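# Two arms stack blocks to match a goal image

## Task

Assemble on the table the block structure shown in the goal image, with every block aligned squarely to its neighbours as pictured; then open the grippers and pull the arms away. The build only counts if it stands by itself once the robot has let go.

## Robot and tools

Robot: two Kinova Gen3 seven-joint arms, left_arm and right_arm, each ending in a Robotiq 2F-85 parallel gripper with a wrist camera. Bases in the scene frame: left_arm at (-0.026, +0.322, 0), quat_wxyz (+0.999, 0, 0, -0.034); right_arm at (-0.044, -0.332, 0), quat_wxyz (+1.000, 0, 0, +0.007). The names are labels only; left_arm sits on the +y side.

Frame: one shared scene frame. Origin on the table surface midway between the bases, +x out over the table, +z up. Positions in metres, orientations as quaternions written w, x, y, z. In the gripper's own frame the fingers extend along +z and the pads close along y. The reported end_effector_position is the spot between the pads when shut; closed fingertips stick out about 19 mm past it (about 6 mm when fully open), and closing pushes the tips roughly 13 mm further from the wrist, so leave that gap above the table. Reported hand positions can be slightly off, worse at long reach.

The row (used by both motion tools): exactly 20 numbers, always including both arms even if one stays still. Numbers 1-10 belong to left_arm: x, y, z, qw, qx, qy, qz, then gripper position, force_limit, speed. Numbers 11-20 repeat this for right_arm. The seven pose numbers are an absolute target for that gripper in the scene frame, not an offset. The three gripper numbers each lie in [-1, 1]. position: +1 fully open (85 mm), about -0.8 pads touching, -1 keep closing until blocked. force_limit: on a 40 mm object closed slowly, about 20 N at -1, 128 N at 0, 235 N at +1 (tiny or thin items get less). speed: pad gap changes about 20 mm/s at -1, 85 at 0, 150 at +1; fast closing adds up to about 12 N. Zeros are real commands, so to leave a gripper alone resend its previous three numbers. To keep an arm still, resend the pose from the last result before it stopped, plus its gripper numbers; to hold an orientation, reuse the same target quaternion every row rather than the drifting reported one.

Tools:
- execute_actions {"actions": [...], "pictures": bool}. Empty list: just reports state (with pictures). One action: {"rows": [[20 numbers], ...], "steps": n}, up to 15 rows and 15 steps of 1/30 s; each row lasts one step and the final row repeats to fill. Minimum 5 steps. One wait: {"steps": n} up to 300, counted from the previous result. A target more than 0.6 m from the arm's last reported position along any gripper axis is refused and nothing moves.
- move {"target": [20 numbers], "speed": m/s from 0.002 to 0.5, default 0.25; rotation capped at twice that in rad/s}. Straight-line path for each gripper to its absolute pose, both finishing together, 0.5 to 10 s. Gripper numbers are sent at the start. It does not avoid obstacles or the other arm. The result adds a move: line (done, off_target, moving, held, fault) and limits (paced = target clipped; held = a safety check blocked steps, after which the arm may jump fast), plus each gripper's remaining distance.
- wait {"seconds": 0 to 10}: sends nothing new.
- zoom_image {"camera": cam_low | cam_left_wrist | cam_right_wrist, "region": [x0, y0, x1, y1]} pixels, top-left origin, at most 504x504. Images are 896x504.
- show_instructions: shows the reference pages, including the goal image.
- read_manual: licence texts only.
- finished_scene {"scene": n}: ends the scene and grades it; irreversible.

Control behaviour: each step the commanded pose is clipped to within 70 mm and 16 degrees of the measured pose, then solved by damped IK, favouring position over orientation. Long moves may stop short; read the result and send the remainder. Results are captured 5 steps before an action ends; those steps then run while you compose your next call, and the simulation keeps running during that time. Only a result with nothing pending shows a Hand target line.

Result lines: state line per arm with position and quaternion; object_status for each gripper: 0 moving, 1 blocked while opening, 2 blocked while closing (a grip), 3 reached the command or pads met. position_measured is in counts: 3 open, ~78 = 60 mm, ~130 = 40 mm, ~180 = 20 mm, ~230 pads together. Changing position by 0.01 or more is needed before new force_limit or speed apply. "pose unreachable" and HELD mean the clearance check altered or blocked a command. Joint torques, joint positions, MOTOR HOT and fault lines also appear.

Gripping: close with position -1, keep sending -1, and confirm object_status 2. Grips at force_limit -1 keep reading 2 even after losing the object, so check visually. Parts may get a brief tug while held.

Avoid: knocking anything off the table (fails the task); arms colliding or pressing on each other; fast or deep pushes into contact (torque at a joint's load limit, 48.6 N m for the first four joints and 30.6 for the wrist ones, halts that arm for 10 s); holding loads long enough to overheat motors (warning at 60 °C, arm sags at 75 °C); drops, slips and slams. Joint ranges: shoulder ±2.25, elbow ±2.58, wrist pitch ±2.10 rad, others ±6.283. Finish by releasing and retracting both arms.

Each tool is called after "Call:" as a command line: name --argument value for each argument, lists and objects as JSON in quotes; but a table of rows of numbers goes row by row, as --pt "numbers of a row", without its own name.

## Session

Call:
show_instructions

Call:
execute_actions --actions '[]'

Reference images for this scene: manual page 1, manual page 2, manual page 3, manual page 4, manual page 5, manual page 6, manual page 7, goal structure.

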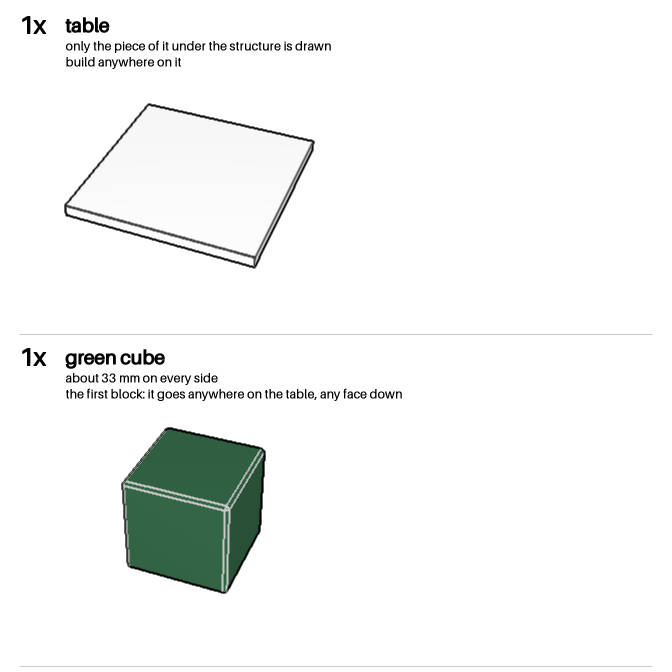

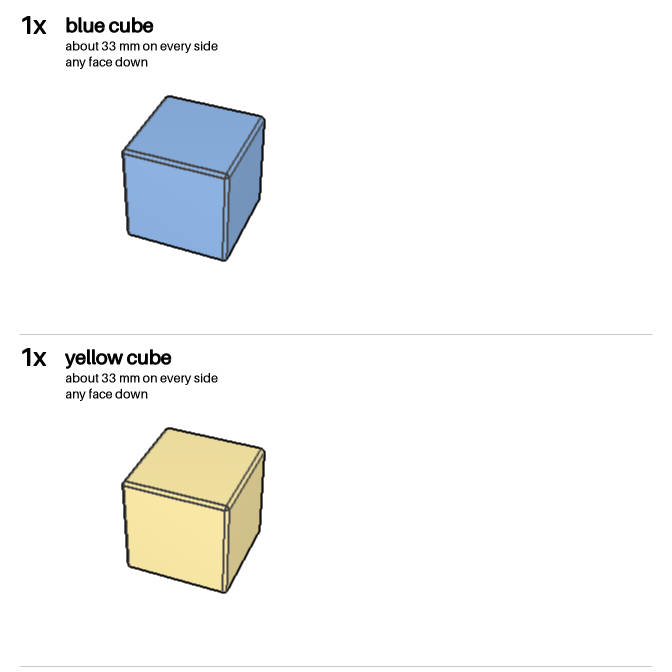

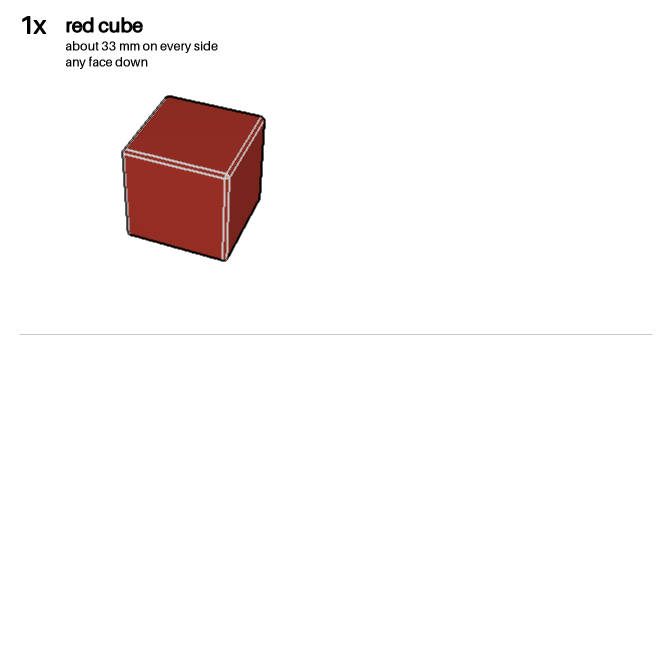

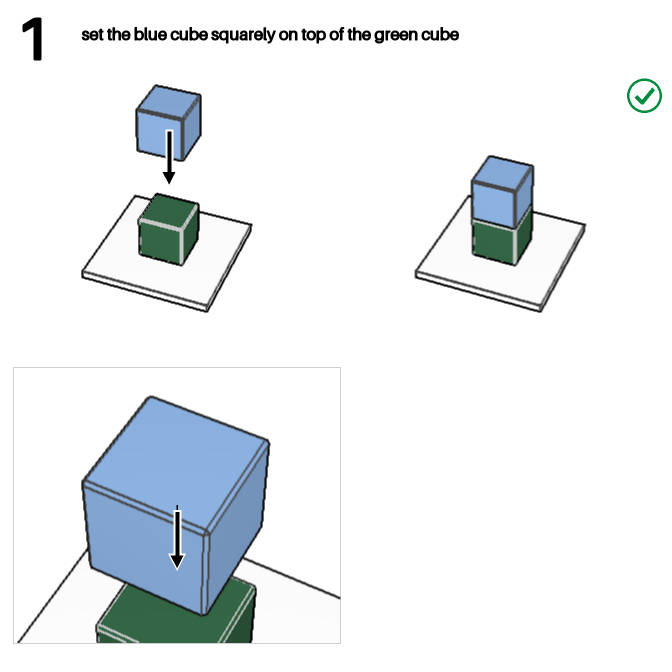

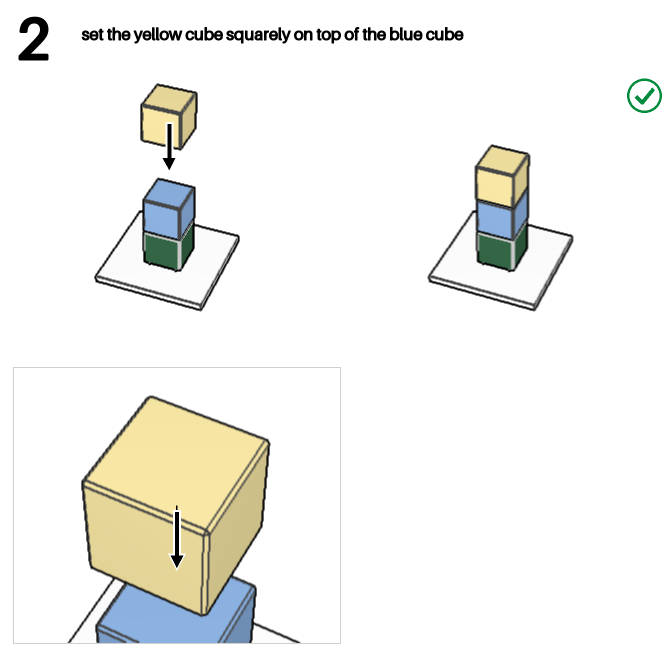

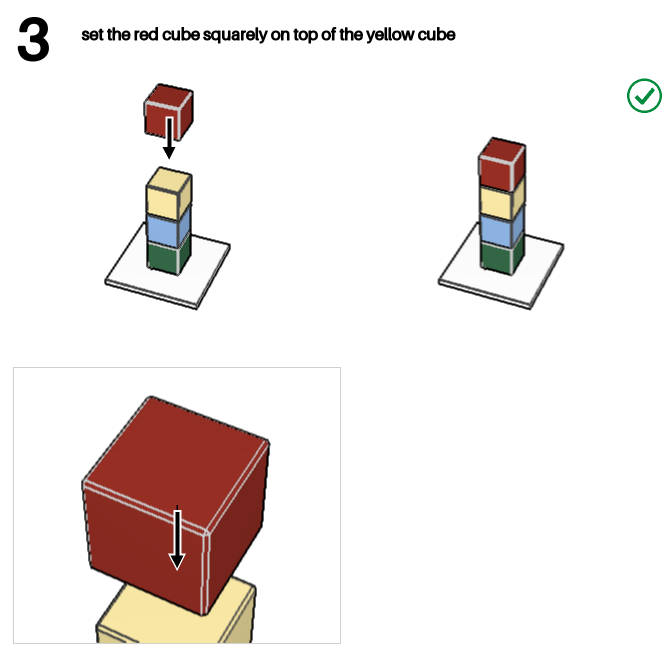

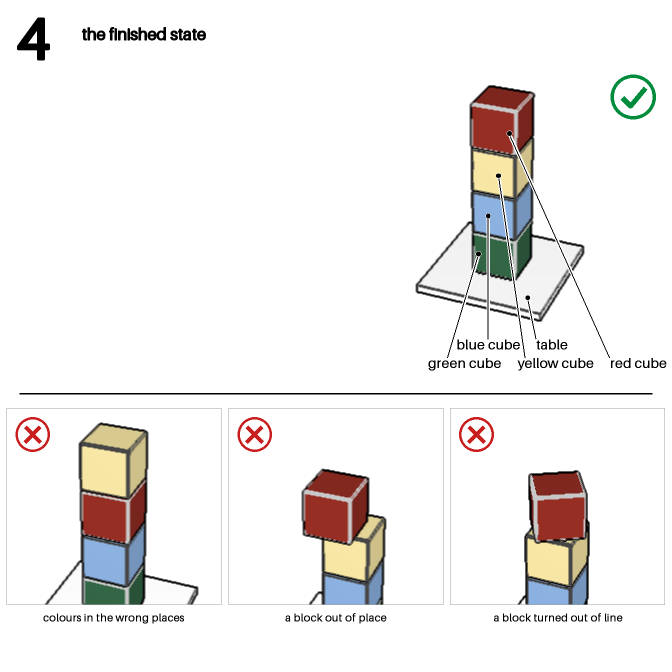

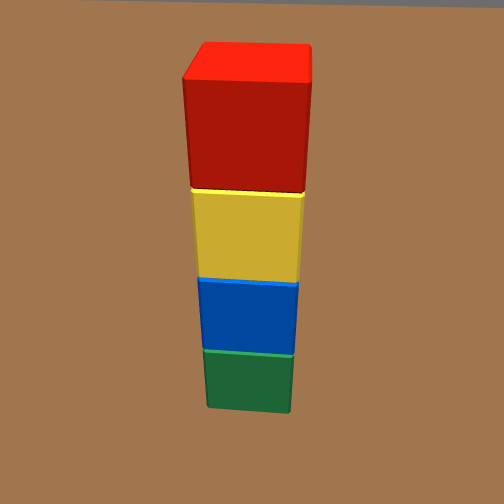

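Scene clock: 0.00 s of 7193.50 s.
left_arm: end_effector_position=(+0.2543, -0.3784, +0.1621) position_measured=3 object_status=3 end_effector_quat_wxyz=(+0.423, +0.788, -0.129, +0.429) | right_arm: end_effector_position=(+0.0933, -0.7084, +0.3998) position_measured=3 object_status=3 end_effector_quat_wxyz=(+0.317, +0.592, +0.503, -0.544)
Joint positions: left_arm=[ 1.465  0.968 -0.363  1.766 -2.762  0.779  2.314] | right_arm=[ 0.598  0.127 -0.353  2.309  1.384  1.515 -0.689]
Joint velocities: left_arm=[ 0.     0.002 -0.     0.     0.001  0.    -0.   ] | right_arm=[-0.  0.  0. -0.  0. -0. -0.]
Joint torques (N m, as the joint torque sensors report them, + toward a larger angle): no reading
Hand target (left_arm): +0.254, -0.378, +0.162; +0.423, +0.788, -0.129, +0.429
Hand target (right_arm): +0.093, -0.708, +0.400; +0.317, +0.592, +0.503, -0.544

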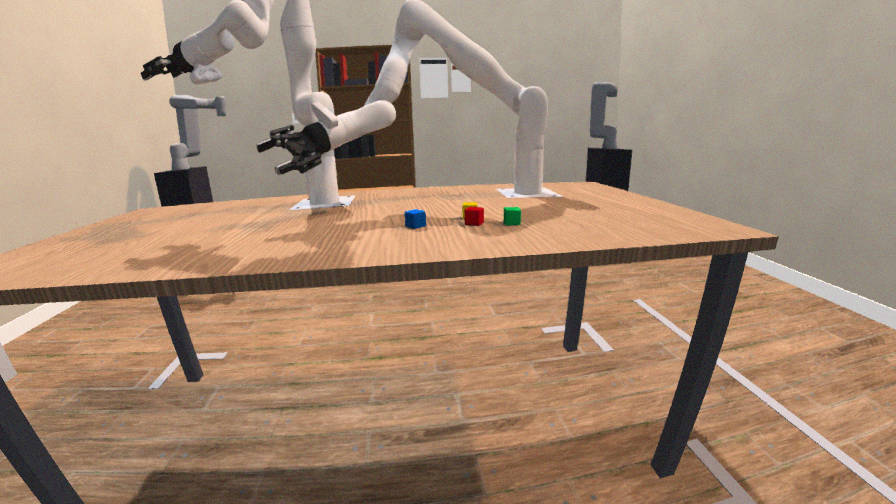

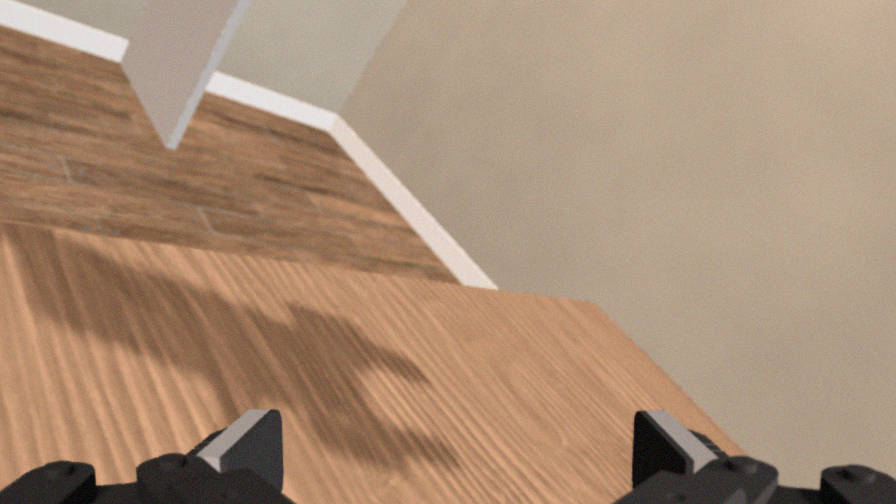

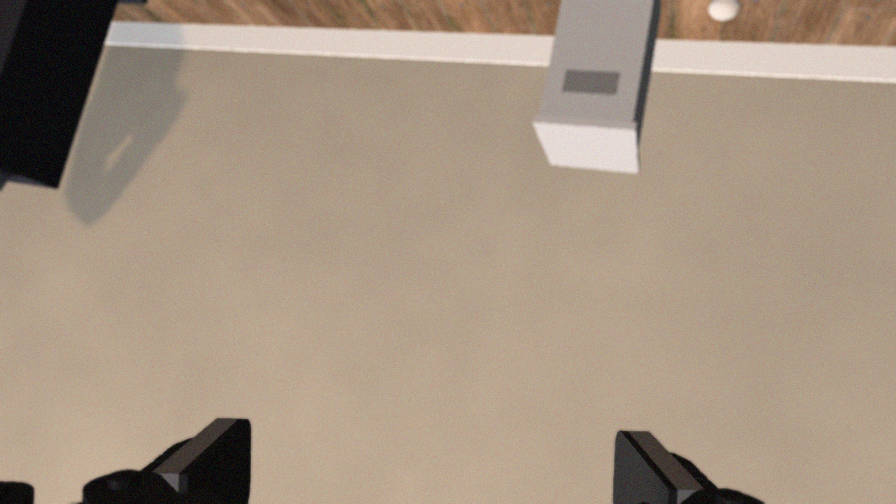

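Call:
move --target '[0.28,0.04,0.25,0,1,0,0,0.4,-0.5,0.5,0.0933,-0.7084,0.4,0.317,0.592,0.503,-0.544,1,0,0]' --speed 0.4

Scene clock: 2.37 s of 7193.50 s.
left_arm: end_effector_position=(+0.2769, +0.0386, +0.2494) position_measured=78 object_status=3 end_effector_quat_wxyz=(+0.001, +1.000, -0.001, +0.000) | right_arm: end_effector_position=(+0.0933, -0.7084, +0.4000) position_measured=3 object_status=3 end_effector_quat_wxyz=(+0.317, +0.592, +0.503, -0.544)
Joint positions: left_arm=[ 0.997  0.338 -0.501  1.665 -2.967 -1.182  2.091] | right_arm=[ 0.598  0.127 -0.353  2.308  1.383  1.515 -0.688]
Joint velocities: left_arm=[-0.007  0.01  -0.009 -0.004  0.002 -0.001 -0.002] | right_arm=[ 0.001 -0.     0.001  0.    -0.     0.    -0.001]
Joint torques (N m, as the joint torque sensors report them, + toward a larger angle): left_arm=[ -0.37 -14.95  -1.16  -7.54  -0.33   0.4   -0.01] | right_arm=[ 0.41 -8.86  0.6  -5.62  2.11  2.23 -0.11]
Hand target (left_arm): +0.277, +0.039, +0.249; +0.000, +1.000, +0.000, -0.000
Hand target (right_arm): +0.093, -0.708, +0.400; +0.317, +0.592, +0.503, -0.544
Off the commanded pose (left_arm): 0.003 m, 0 deg.
Off the commanded pose (right_arm): 0.000 m, 0 deg.
Kept back: nothing.
move: done

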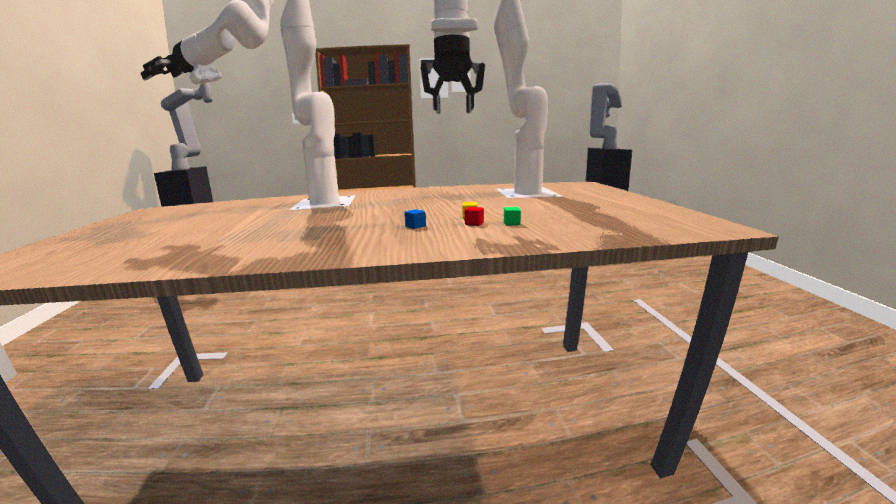

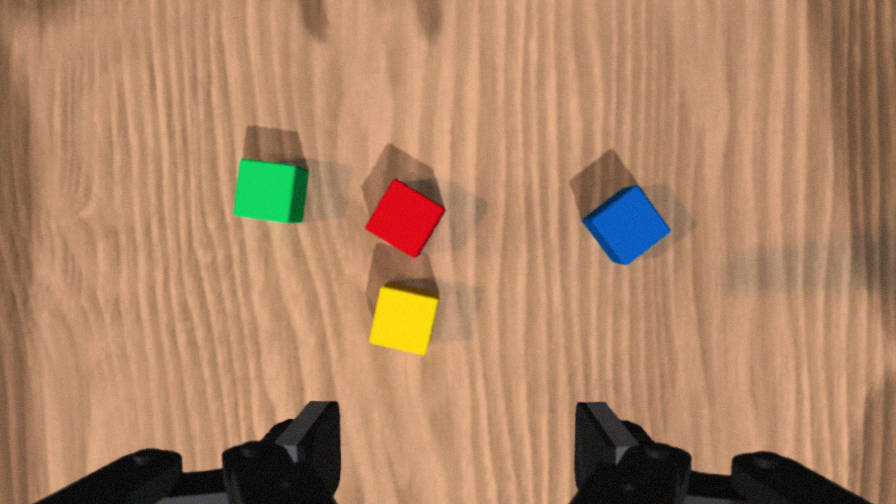

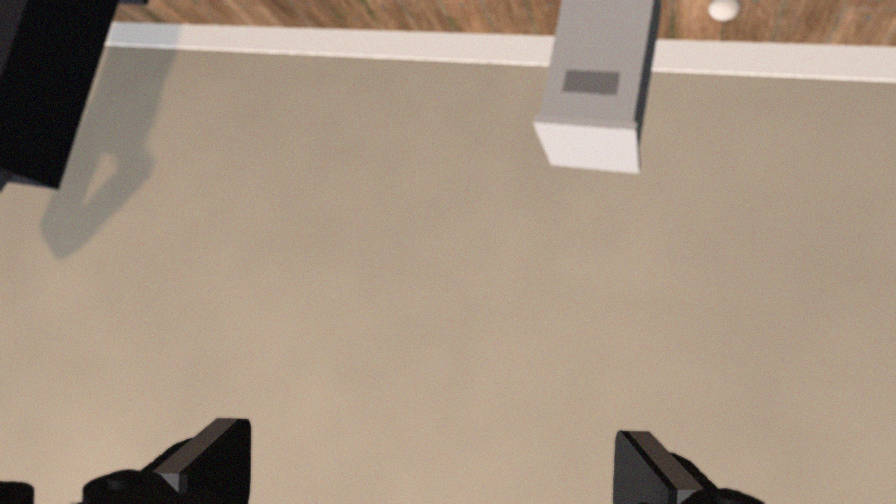

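Call:
move --target '[0.333,-0.059,0.09,0,0.948,0.317,0,0.4,-0.5,0.5,0.0933,-0.7084,0.4,0.317,0.592,0.503,-0.544,1,0,0]' --speed 0.4

Scene clock: 3.93 s of 7193.50 s.
left_arm: end_effector_position=(+0.3337, -0.0589, +0.0907) position_measured=78 object_status=3 end_effector_quat_wxyz=(+0.000, +0.948, +0.317, +0.001) | right_arm: end_effector_position=(+0.0933, -0.7084, +0.4000) position_measured=3 object_status=3 end_effector_quat_wxyz=(+0.317, +0.592, +0.503, -0.544)
Joint positions: left_arm=[ 1.006  0.778 -0.522  1.513 -2.703 -0.968  2.642] | right_arm=[ 0.598  0.127 -0.353  2.308  1.383  1.515 -0.688]
Joint velocities: left_arm=[-0.001  0.006  0.001 -0.    -0.002 -0.     0.001] | right_arm=[-0.001 -0.     0.     0.001 -0.001  0.001 -0.001]
Joint torques (N m, as the joint torque sensors report them, + toward a larger angle): left_arm=[ -0.49 -21.3   -3.08  -6.21  -0.4    0.27  -0.04] | right_arm=[ 0.44 -8.75  0.59 -5.42  2.01  2.19 -0.01]
Hand target (left_arm): +0.334, -0.059, +0.090; -0.000, +0.948, +0.317, +0.001
Hand target (right_arm): +0.093, -0.708, +0.400; +0.317, +0.592, +0.503, -0.544
Off the commanded pose (left_arm): 0.001 m, 0 deg.
Off the commanded pose (right_arm): 0.000 m, 0 deg.
Kept back: nothing.
move: done

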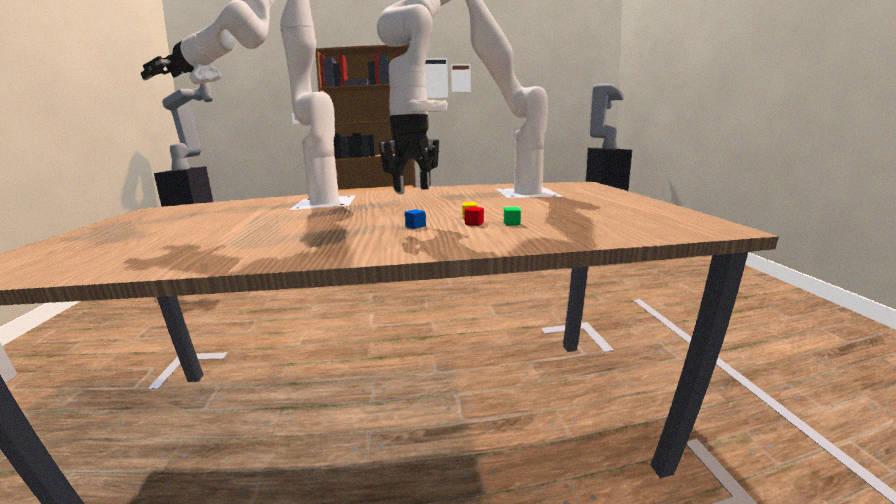

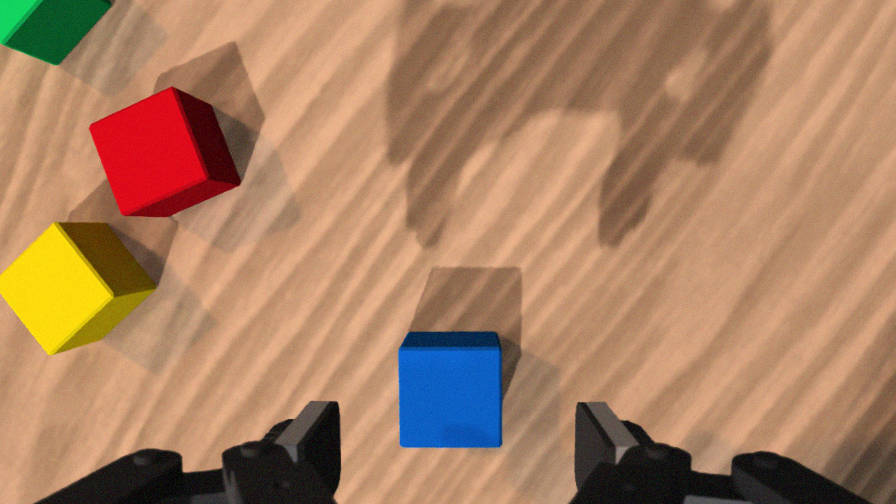

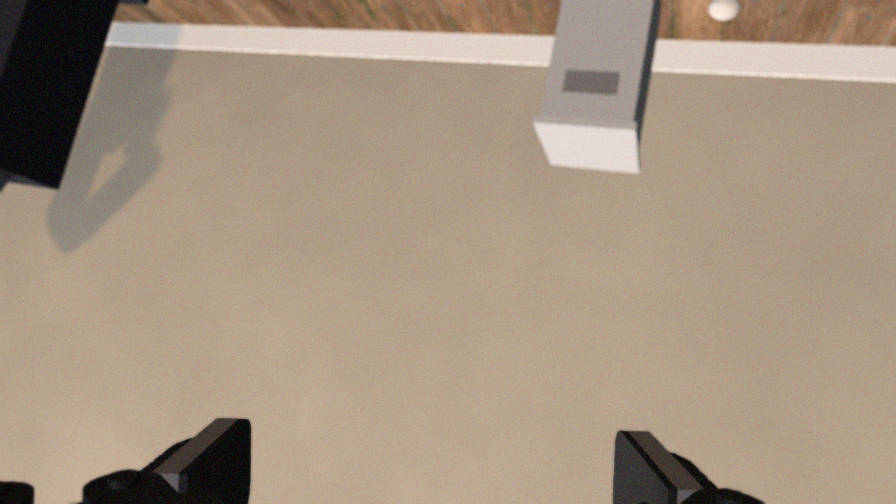

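Call:
move --target '[0.3322,-0.0569,0.022,0,0.948,0.317,0,0.4,-0.5,0.5,0.0933,-0.7084,0.4,0.317,0.592,0.503,-0.544,1,0,0]' --speed 0.15

Call:
move --target '[0.3322,-0.0569,0.022,0,0.948,0.317,0,-1,-0.5,0.5,0.0933,-0.7084,0.4,0.317,0.592,0.503,-0.544,1,0,0]'

Call:
move --target '[0.3322,-0.0569,0.09,0,0.948,0.317,0,-1,-0.5,0.5,0.0933,-0.7084,0.4,0.317,0.592,0.503,-0.544,1,0,0]'

Call:
move --target '[0.313,0.157,0.09,0,0.998,-0.061,0,-1,-0.5,0.5,0.0933,-0.7084,0.4,0.317,0.592,0.503,-0.544,1,0,0]' --speed 0.35

Scene clock: 5.13 s of 7193.50 s.
left_arm: end_effector_position=(+0.3323, -0.0570, +0.0223) position_measured=78 object_status=3 end_effector_quat_wxyz=(+0.000, +0.948, +0.317, +0.000) | right_arm: end_effector_position=(+0.0933, -0.7084, +0.4000) position_measured=3 object_status=3 end_effector_quat_wxyz=(+0.317, +0.592, +0.503, -0.544)
Joint positions: left_arm=[ 0.979  0.88  -0.474  1.566 -2.64  -0.818  2.589] | right_arm=[ 0.598  0.127 -0.353  2.308  1.383  1.515 -0.688]
Joint velocities: left_arm=[-0.002  0.004 -0.001  0.    -0.001 -0.    -0.   ] | right_arm=[-0.002 -0.    -0.     0.    -0.001 -0.001 -0.   ]
Joint torques (N m, as the joint torque sensors report them, + toward a larger angle): left_arm=[ -0.42 -21.89  -2.87  -5.31  -0.38   0.34  -0.07] | right_arm=[ 0.19 -8.77  0.62 -5.54  2.16  2.24 -0.06]
Hand target (left_arm): +0.332, -0.057, +0.022; -0.000, +0.948, +0.317, +0.000
Hand target (right_arm): +0.093, -0.708, +0.400; +0.317, +0.592, +0.503, -0.544
Off the commanded pose (left_arm): 0.000 m, 0 deg.
Off the commanded pose (right_arm): 0.000 m, 0 deg.
Kept back: nothing.
move: done

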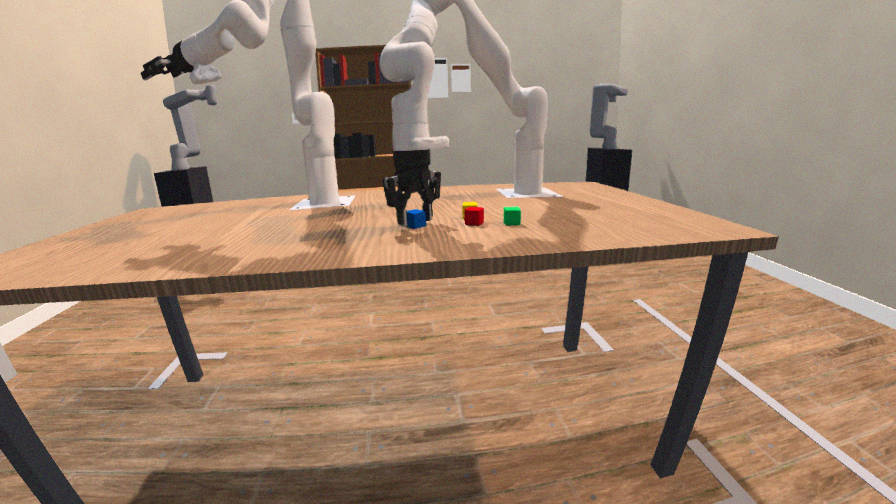

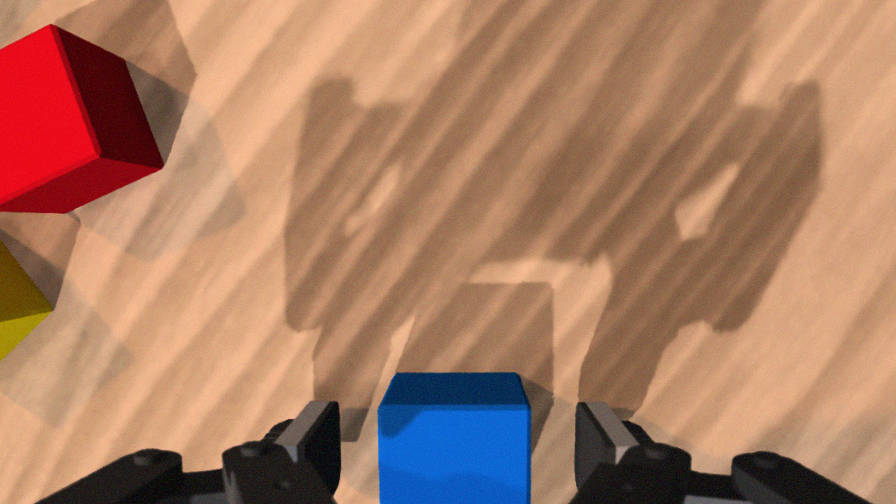

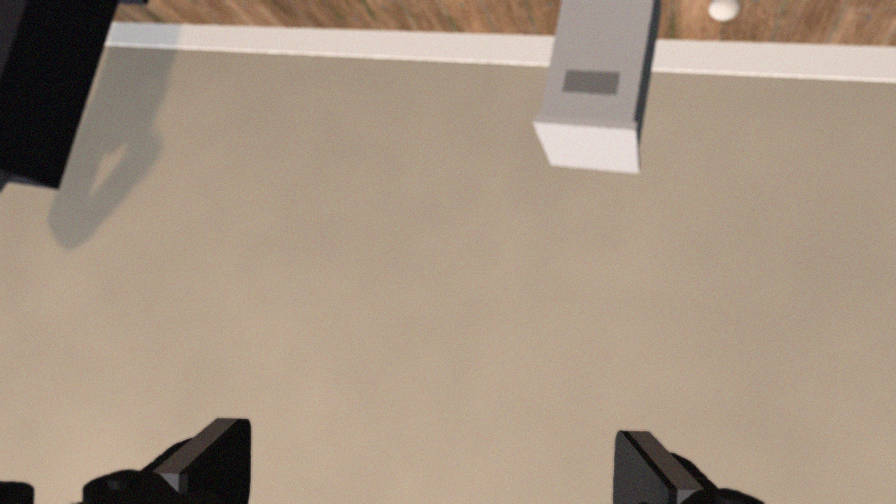

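Scene clock: 5.83 s of 7193.50 s.
left_arm: end_effector_position=(+0.3323, -0.0570, +0.0223) position_measured=149 object_status=2 end_effector_quat_wxyz=(+0.000, +0.948, +0.317, +0.000) | right_arm: end_effector_position=(+0.0933, -0.7084, +0.4000) position_measured=3 object_status=3 end_effector_quat_wxyz=(+0.317, +0.592, +0.503, -0.544)
Joint positions: left_arm=[ 0.979  0.88  -0.473  1.566 -2.639 -0.818  2.589] | right_arm=[ 0.598  0.127 -0.353  2.308  1.383  1.515 -0.688]
Joint velocities: left_arm=[ 0.    -0.002  0.001 -0.    -0.     0.    -0.001] | right_arm=[-0.001  0.    -0.    -0.    -0.001  0.     0.   ]
Joint torques (N m, as the joint torque sensors report them, + toward a larger angle): left_arm=[ -0.46 -21.62  -2.82  -5.16  -0.39   0.29  -0.01] | right_arm=[ 0.11 -8.64  0.46 -5.6   1.95  2.25 -0.03]
Hand target (left_arm): +0.332, -0.057, +0.022; -0.000, +0.948, +0.317, +0.000
Hand target (right_arm): +0.093, -0.708, +0.400; +0.317, +0.592, +0.503, -0.544
Off the commanded pose (left_arm): 0.000 m, 0 deg.
Off the commanded pose (right_arm): 0.000 m, 0 deg.
Kept back: nothing.
move: done

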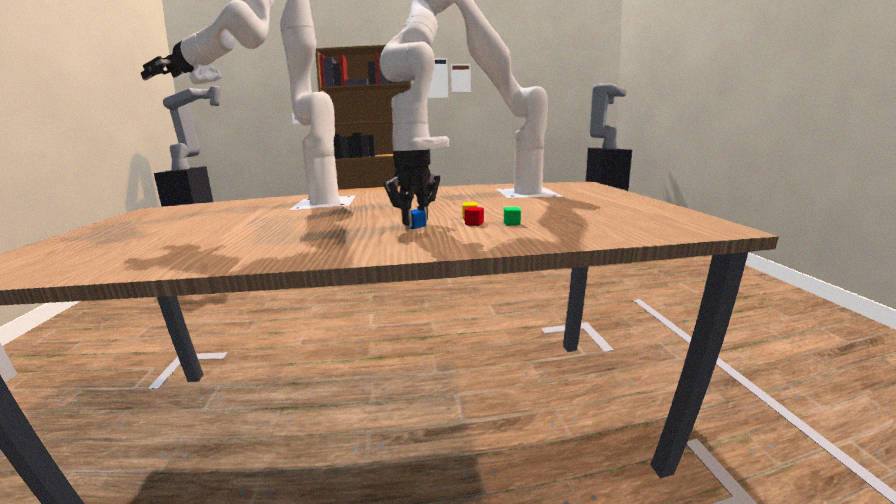

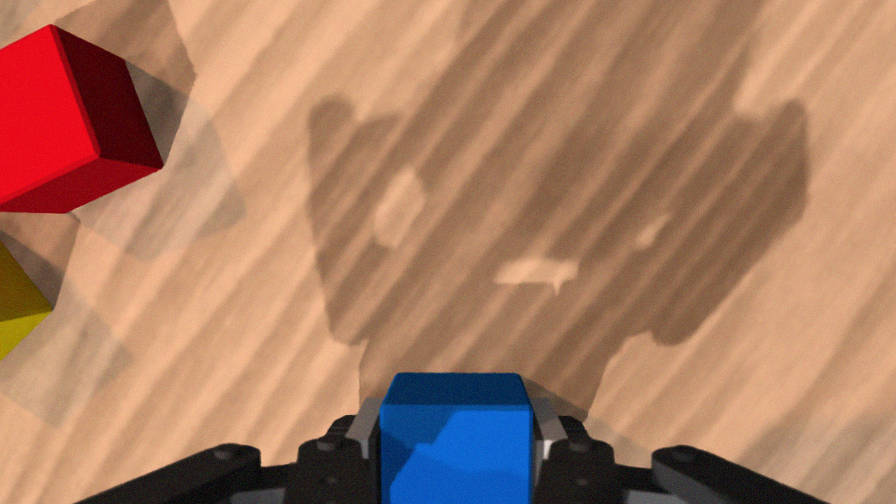

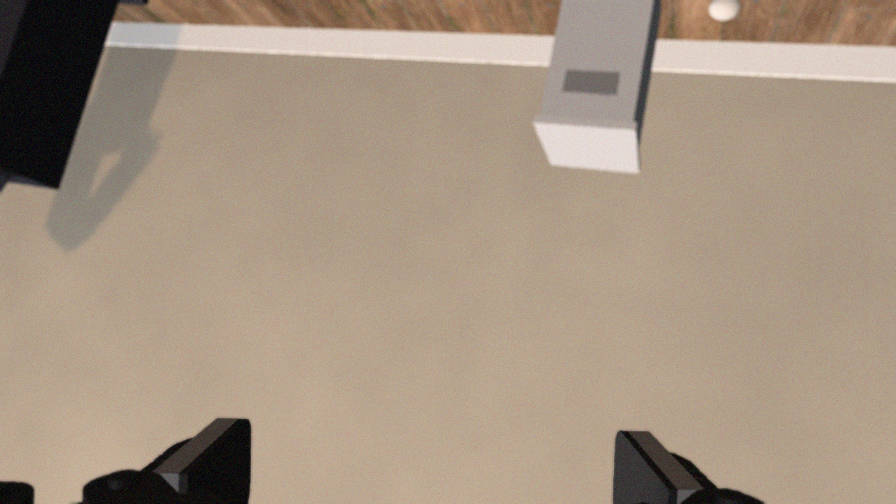

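Scene clock: 6.60 s of 7193.50 s.
left_arm: end_effector_position=(+0.3321, -0.0569, +0.0898) position_measured=149 object_status=2 end_effector_quat_wxyz=(-0.000, +0.948, +0.317, -0.000) | right_arm: end_effector_position=(+0.0933, -0.7084, +0.4000) position_measured=3 object_status=3 end_effector_quat_wxyz=(+0.317, +0.592, +0.503, -0.544)
Joint positions: left_arm=[ 1.005  0.775 -0.521  1.523 -2.702 -0.962  2.637] | right_arm=[ 0.598  0.127 -0.353  2.308  1.383  1.515 -0.688]
Joint velocities: left_arm=[ 0.002 -0.004  0.001 -0.     0.     0.     0.   ] | right_arm=[ 0.    -0.     0.001 -0.    -0.002  0.     0.   ]
Joint torques (N m, as the joint torque sensors report them, + toward a larger angle): left_arm=[ -0.36 -21.22  -2.94  -6.27  -0.38   0.25  -0.12] | right_arm=[ 0.4  -8.65  0.59 -5.52  2.01  2.21  0.  ]
Hand target (left_arm): +0.332, -0.057, +0.090; +0.000, +0.948, +0.317, -0.000
Hand target (right_arm): +0.093, -0.708, +0.400; +0.317, +0.592, +0.503, -0.544
Off the commanded pose (left_arm): 0.000 m, 0 deg.
Off the commanded pose (right_arm): 0.000 m, 0 deg.
Kept back: nothing.
move: done

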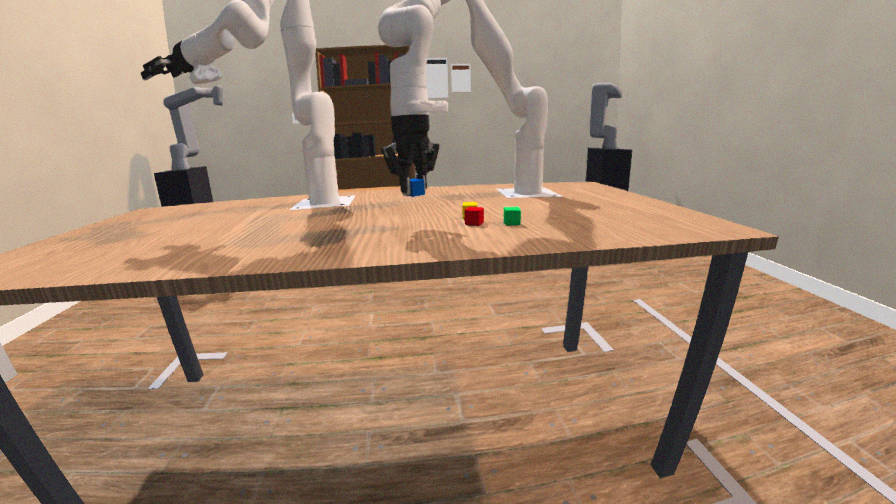

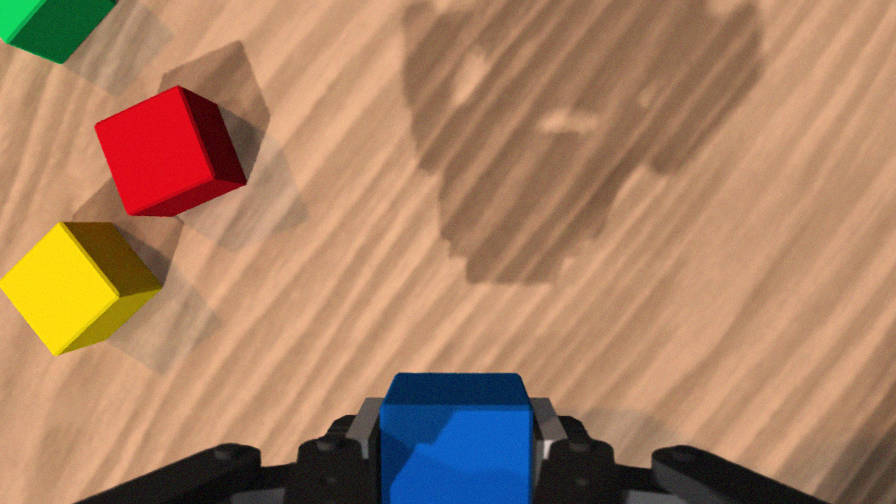

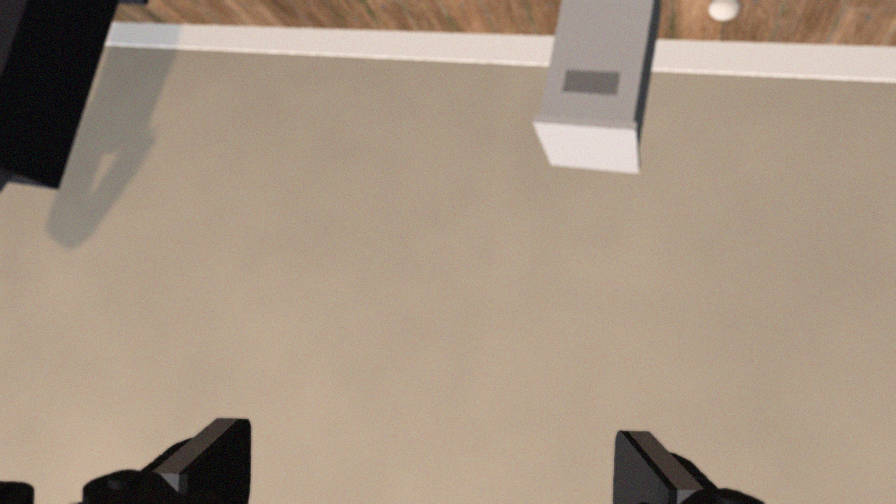

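Scene clock: 8.13 s of 7193.50 s.
left_arm: end_effector_position=(+0.3117, +0.1563, +0.0895) position_measured=149 object_status=2 end_effector_quat_wxyz=(-0.001, +0.998, -0.062, -0.000) | right_arm: end_effector_position=(+0.0933, -0.7084, +0.4000) position_measured=3 object_status=3 end_effector_quat_wxyz=(+0.317, +0.592, +0.503, -0.544)
Joint positions: left_arm=[ 0.592  0.503 -0.361  2.037 -2.858 -0.649  1.559] | right_arm=[ 0.598  0.127 -0.353  2.308  1.383  1.515 -0.688]
Joint velocities: left_arm=[-0.014 -0.007 -0.012  0.001  0.009 -0.001 -0.009] | right_arm=[ 0.    -0.     0.    -0.     0.001  0.001  0.001]
Joint torques (N m, as the joint torque sensors report them, + toward a larger angle): left_arm=[ -0.27 -15.45  -1.5   -4.8   -0.3    0.27  -0.12] | right_arm=[ 0.1  -8.7   0.48 -5.55  2.02  2.24 -0.03]
Hand target (left_arm): +0.312, +0.157, +0.090; -0.000, +0.998, -0.061, +0.000
Hand target (right_arm): +0.093, -0.708, +0.400; +0.317, +0.592, +0.503, -0.544
Off the commanded pose (left_arm): 0.002 m, 0 deg.
Off the commanded pose (right_arm): 0.000 m, 0 deg.
Kept back: nothing.
move: done

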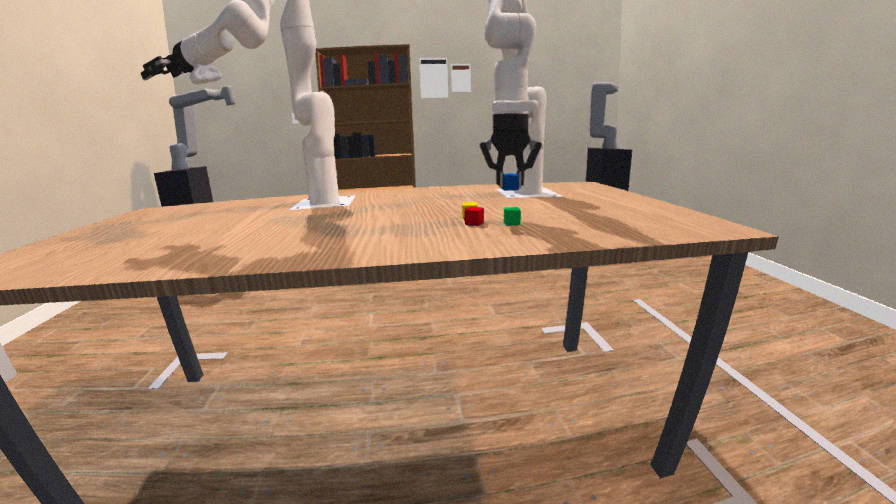

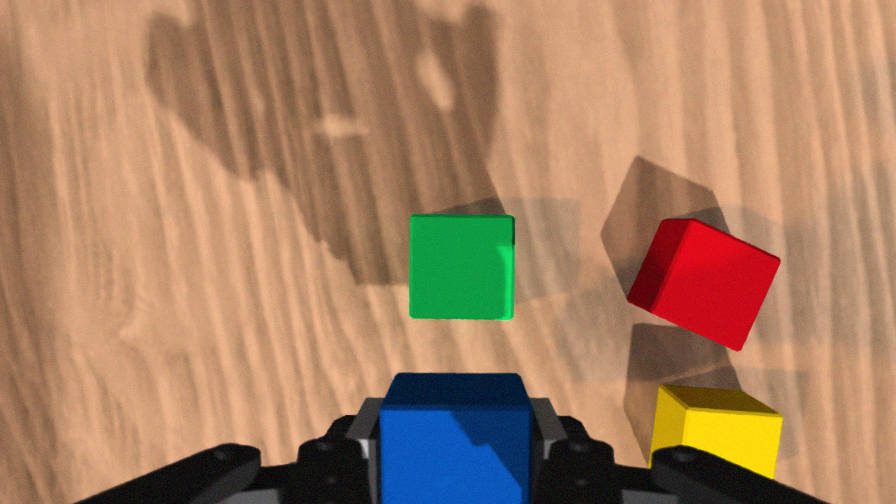

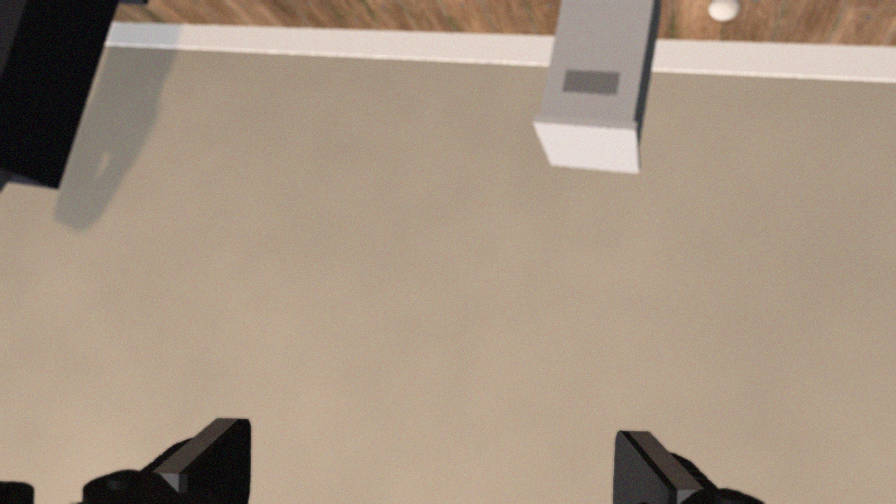

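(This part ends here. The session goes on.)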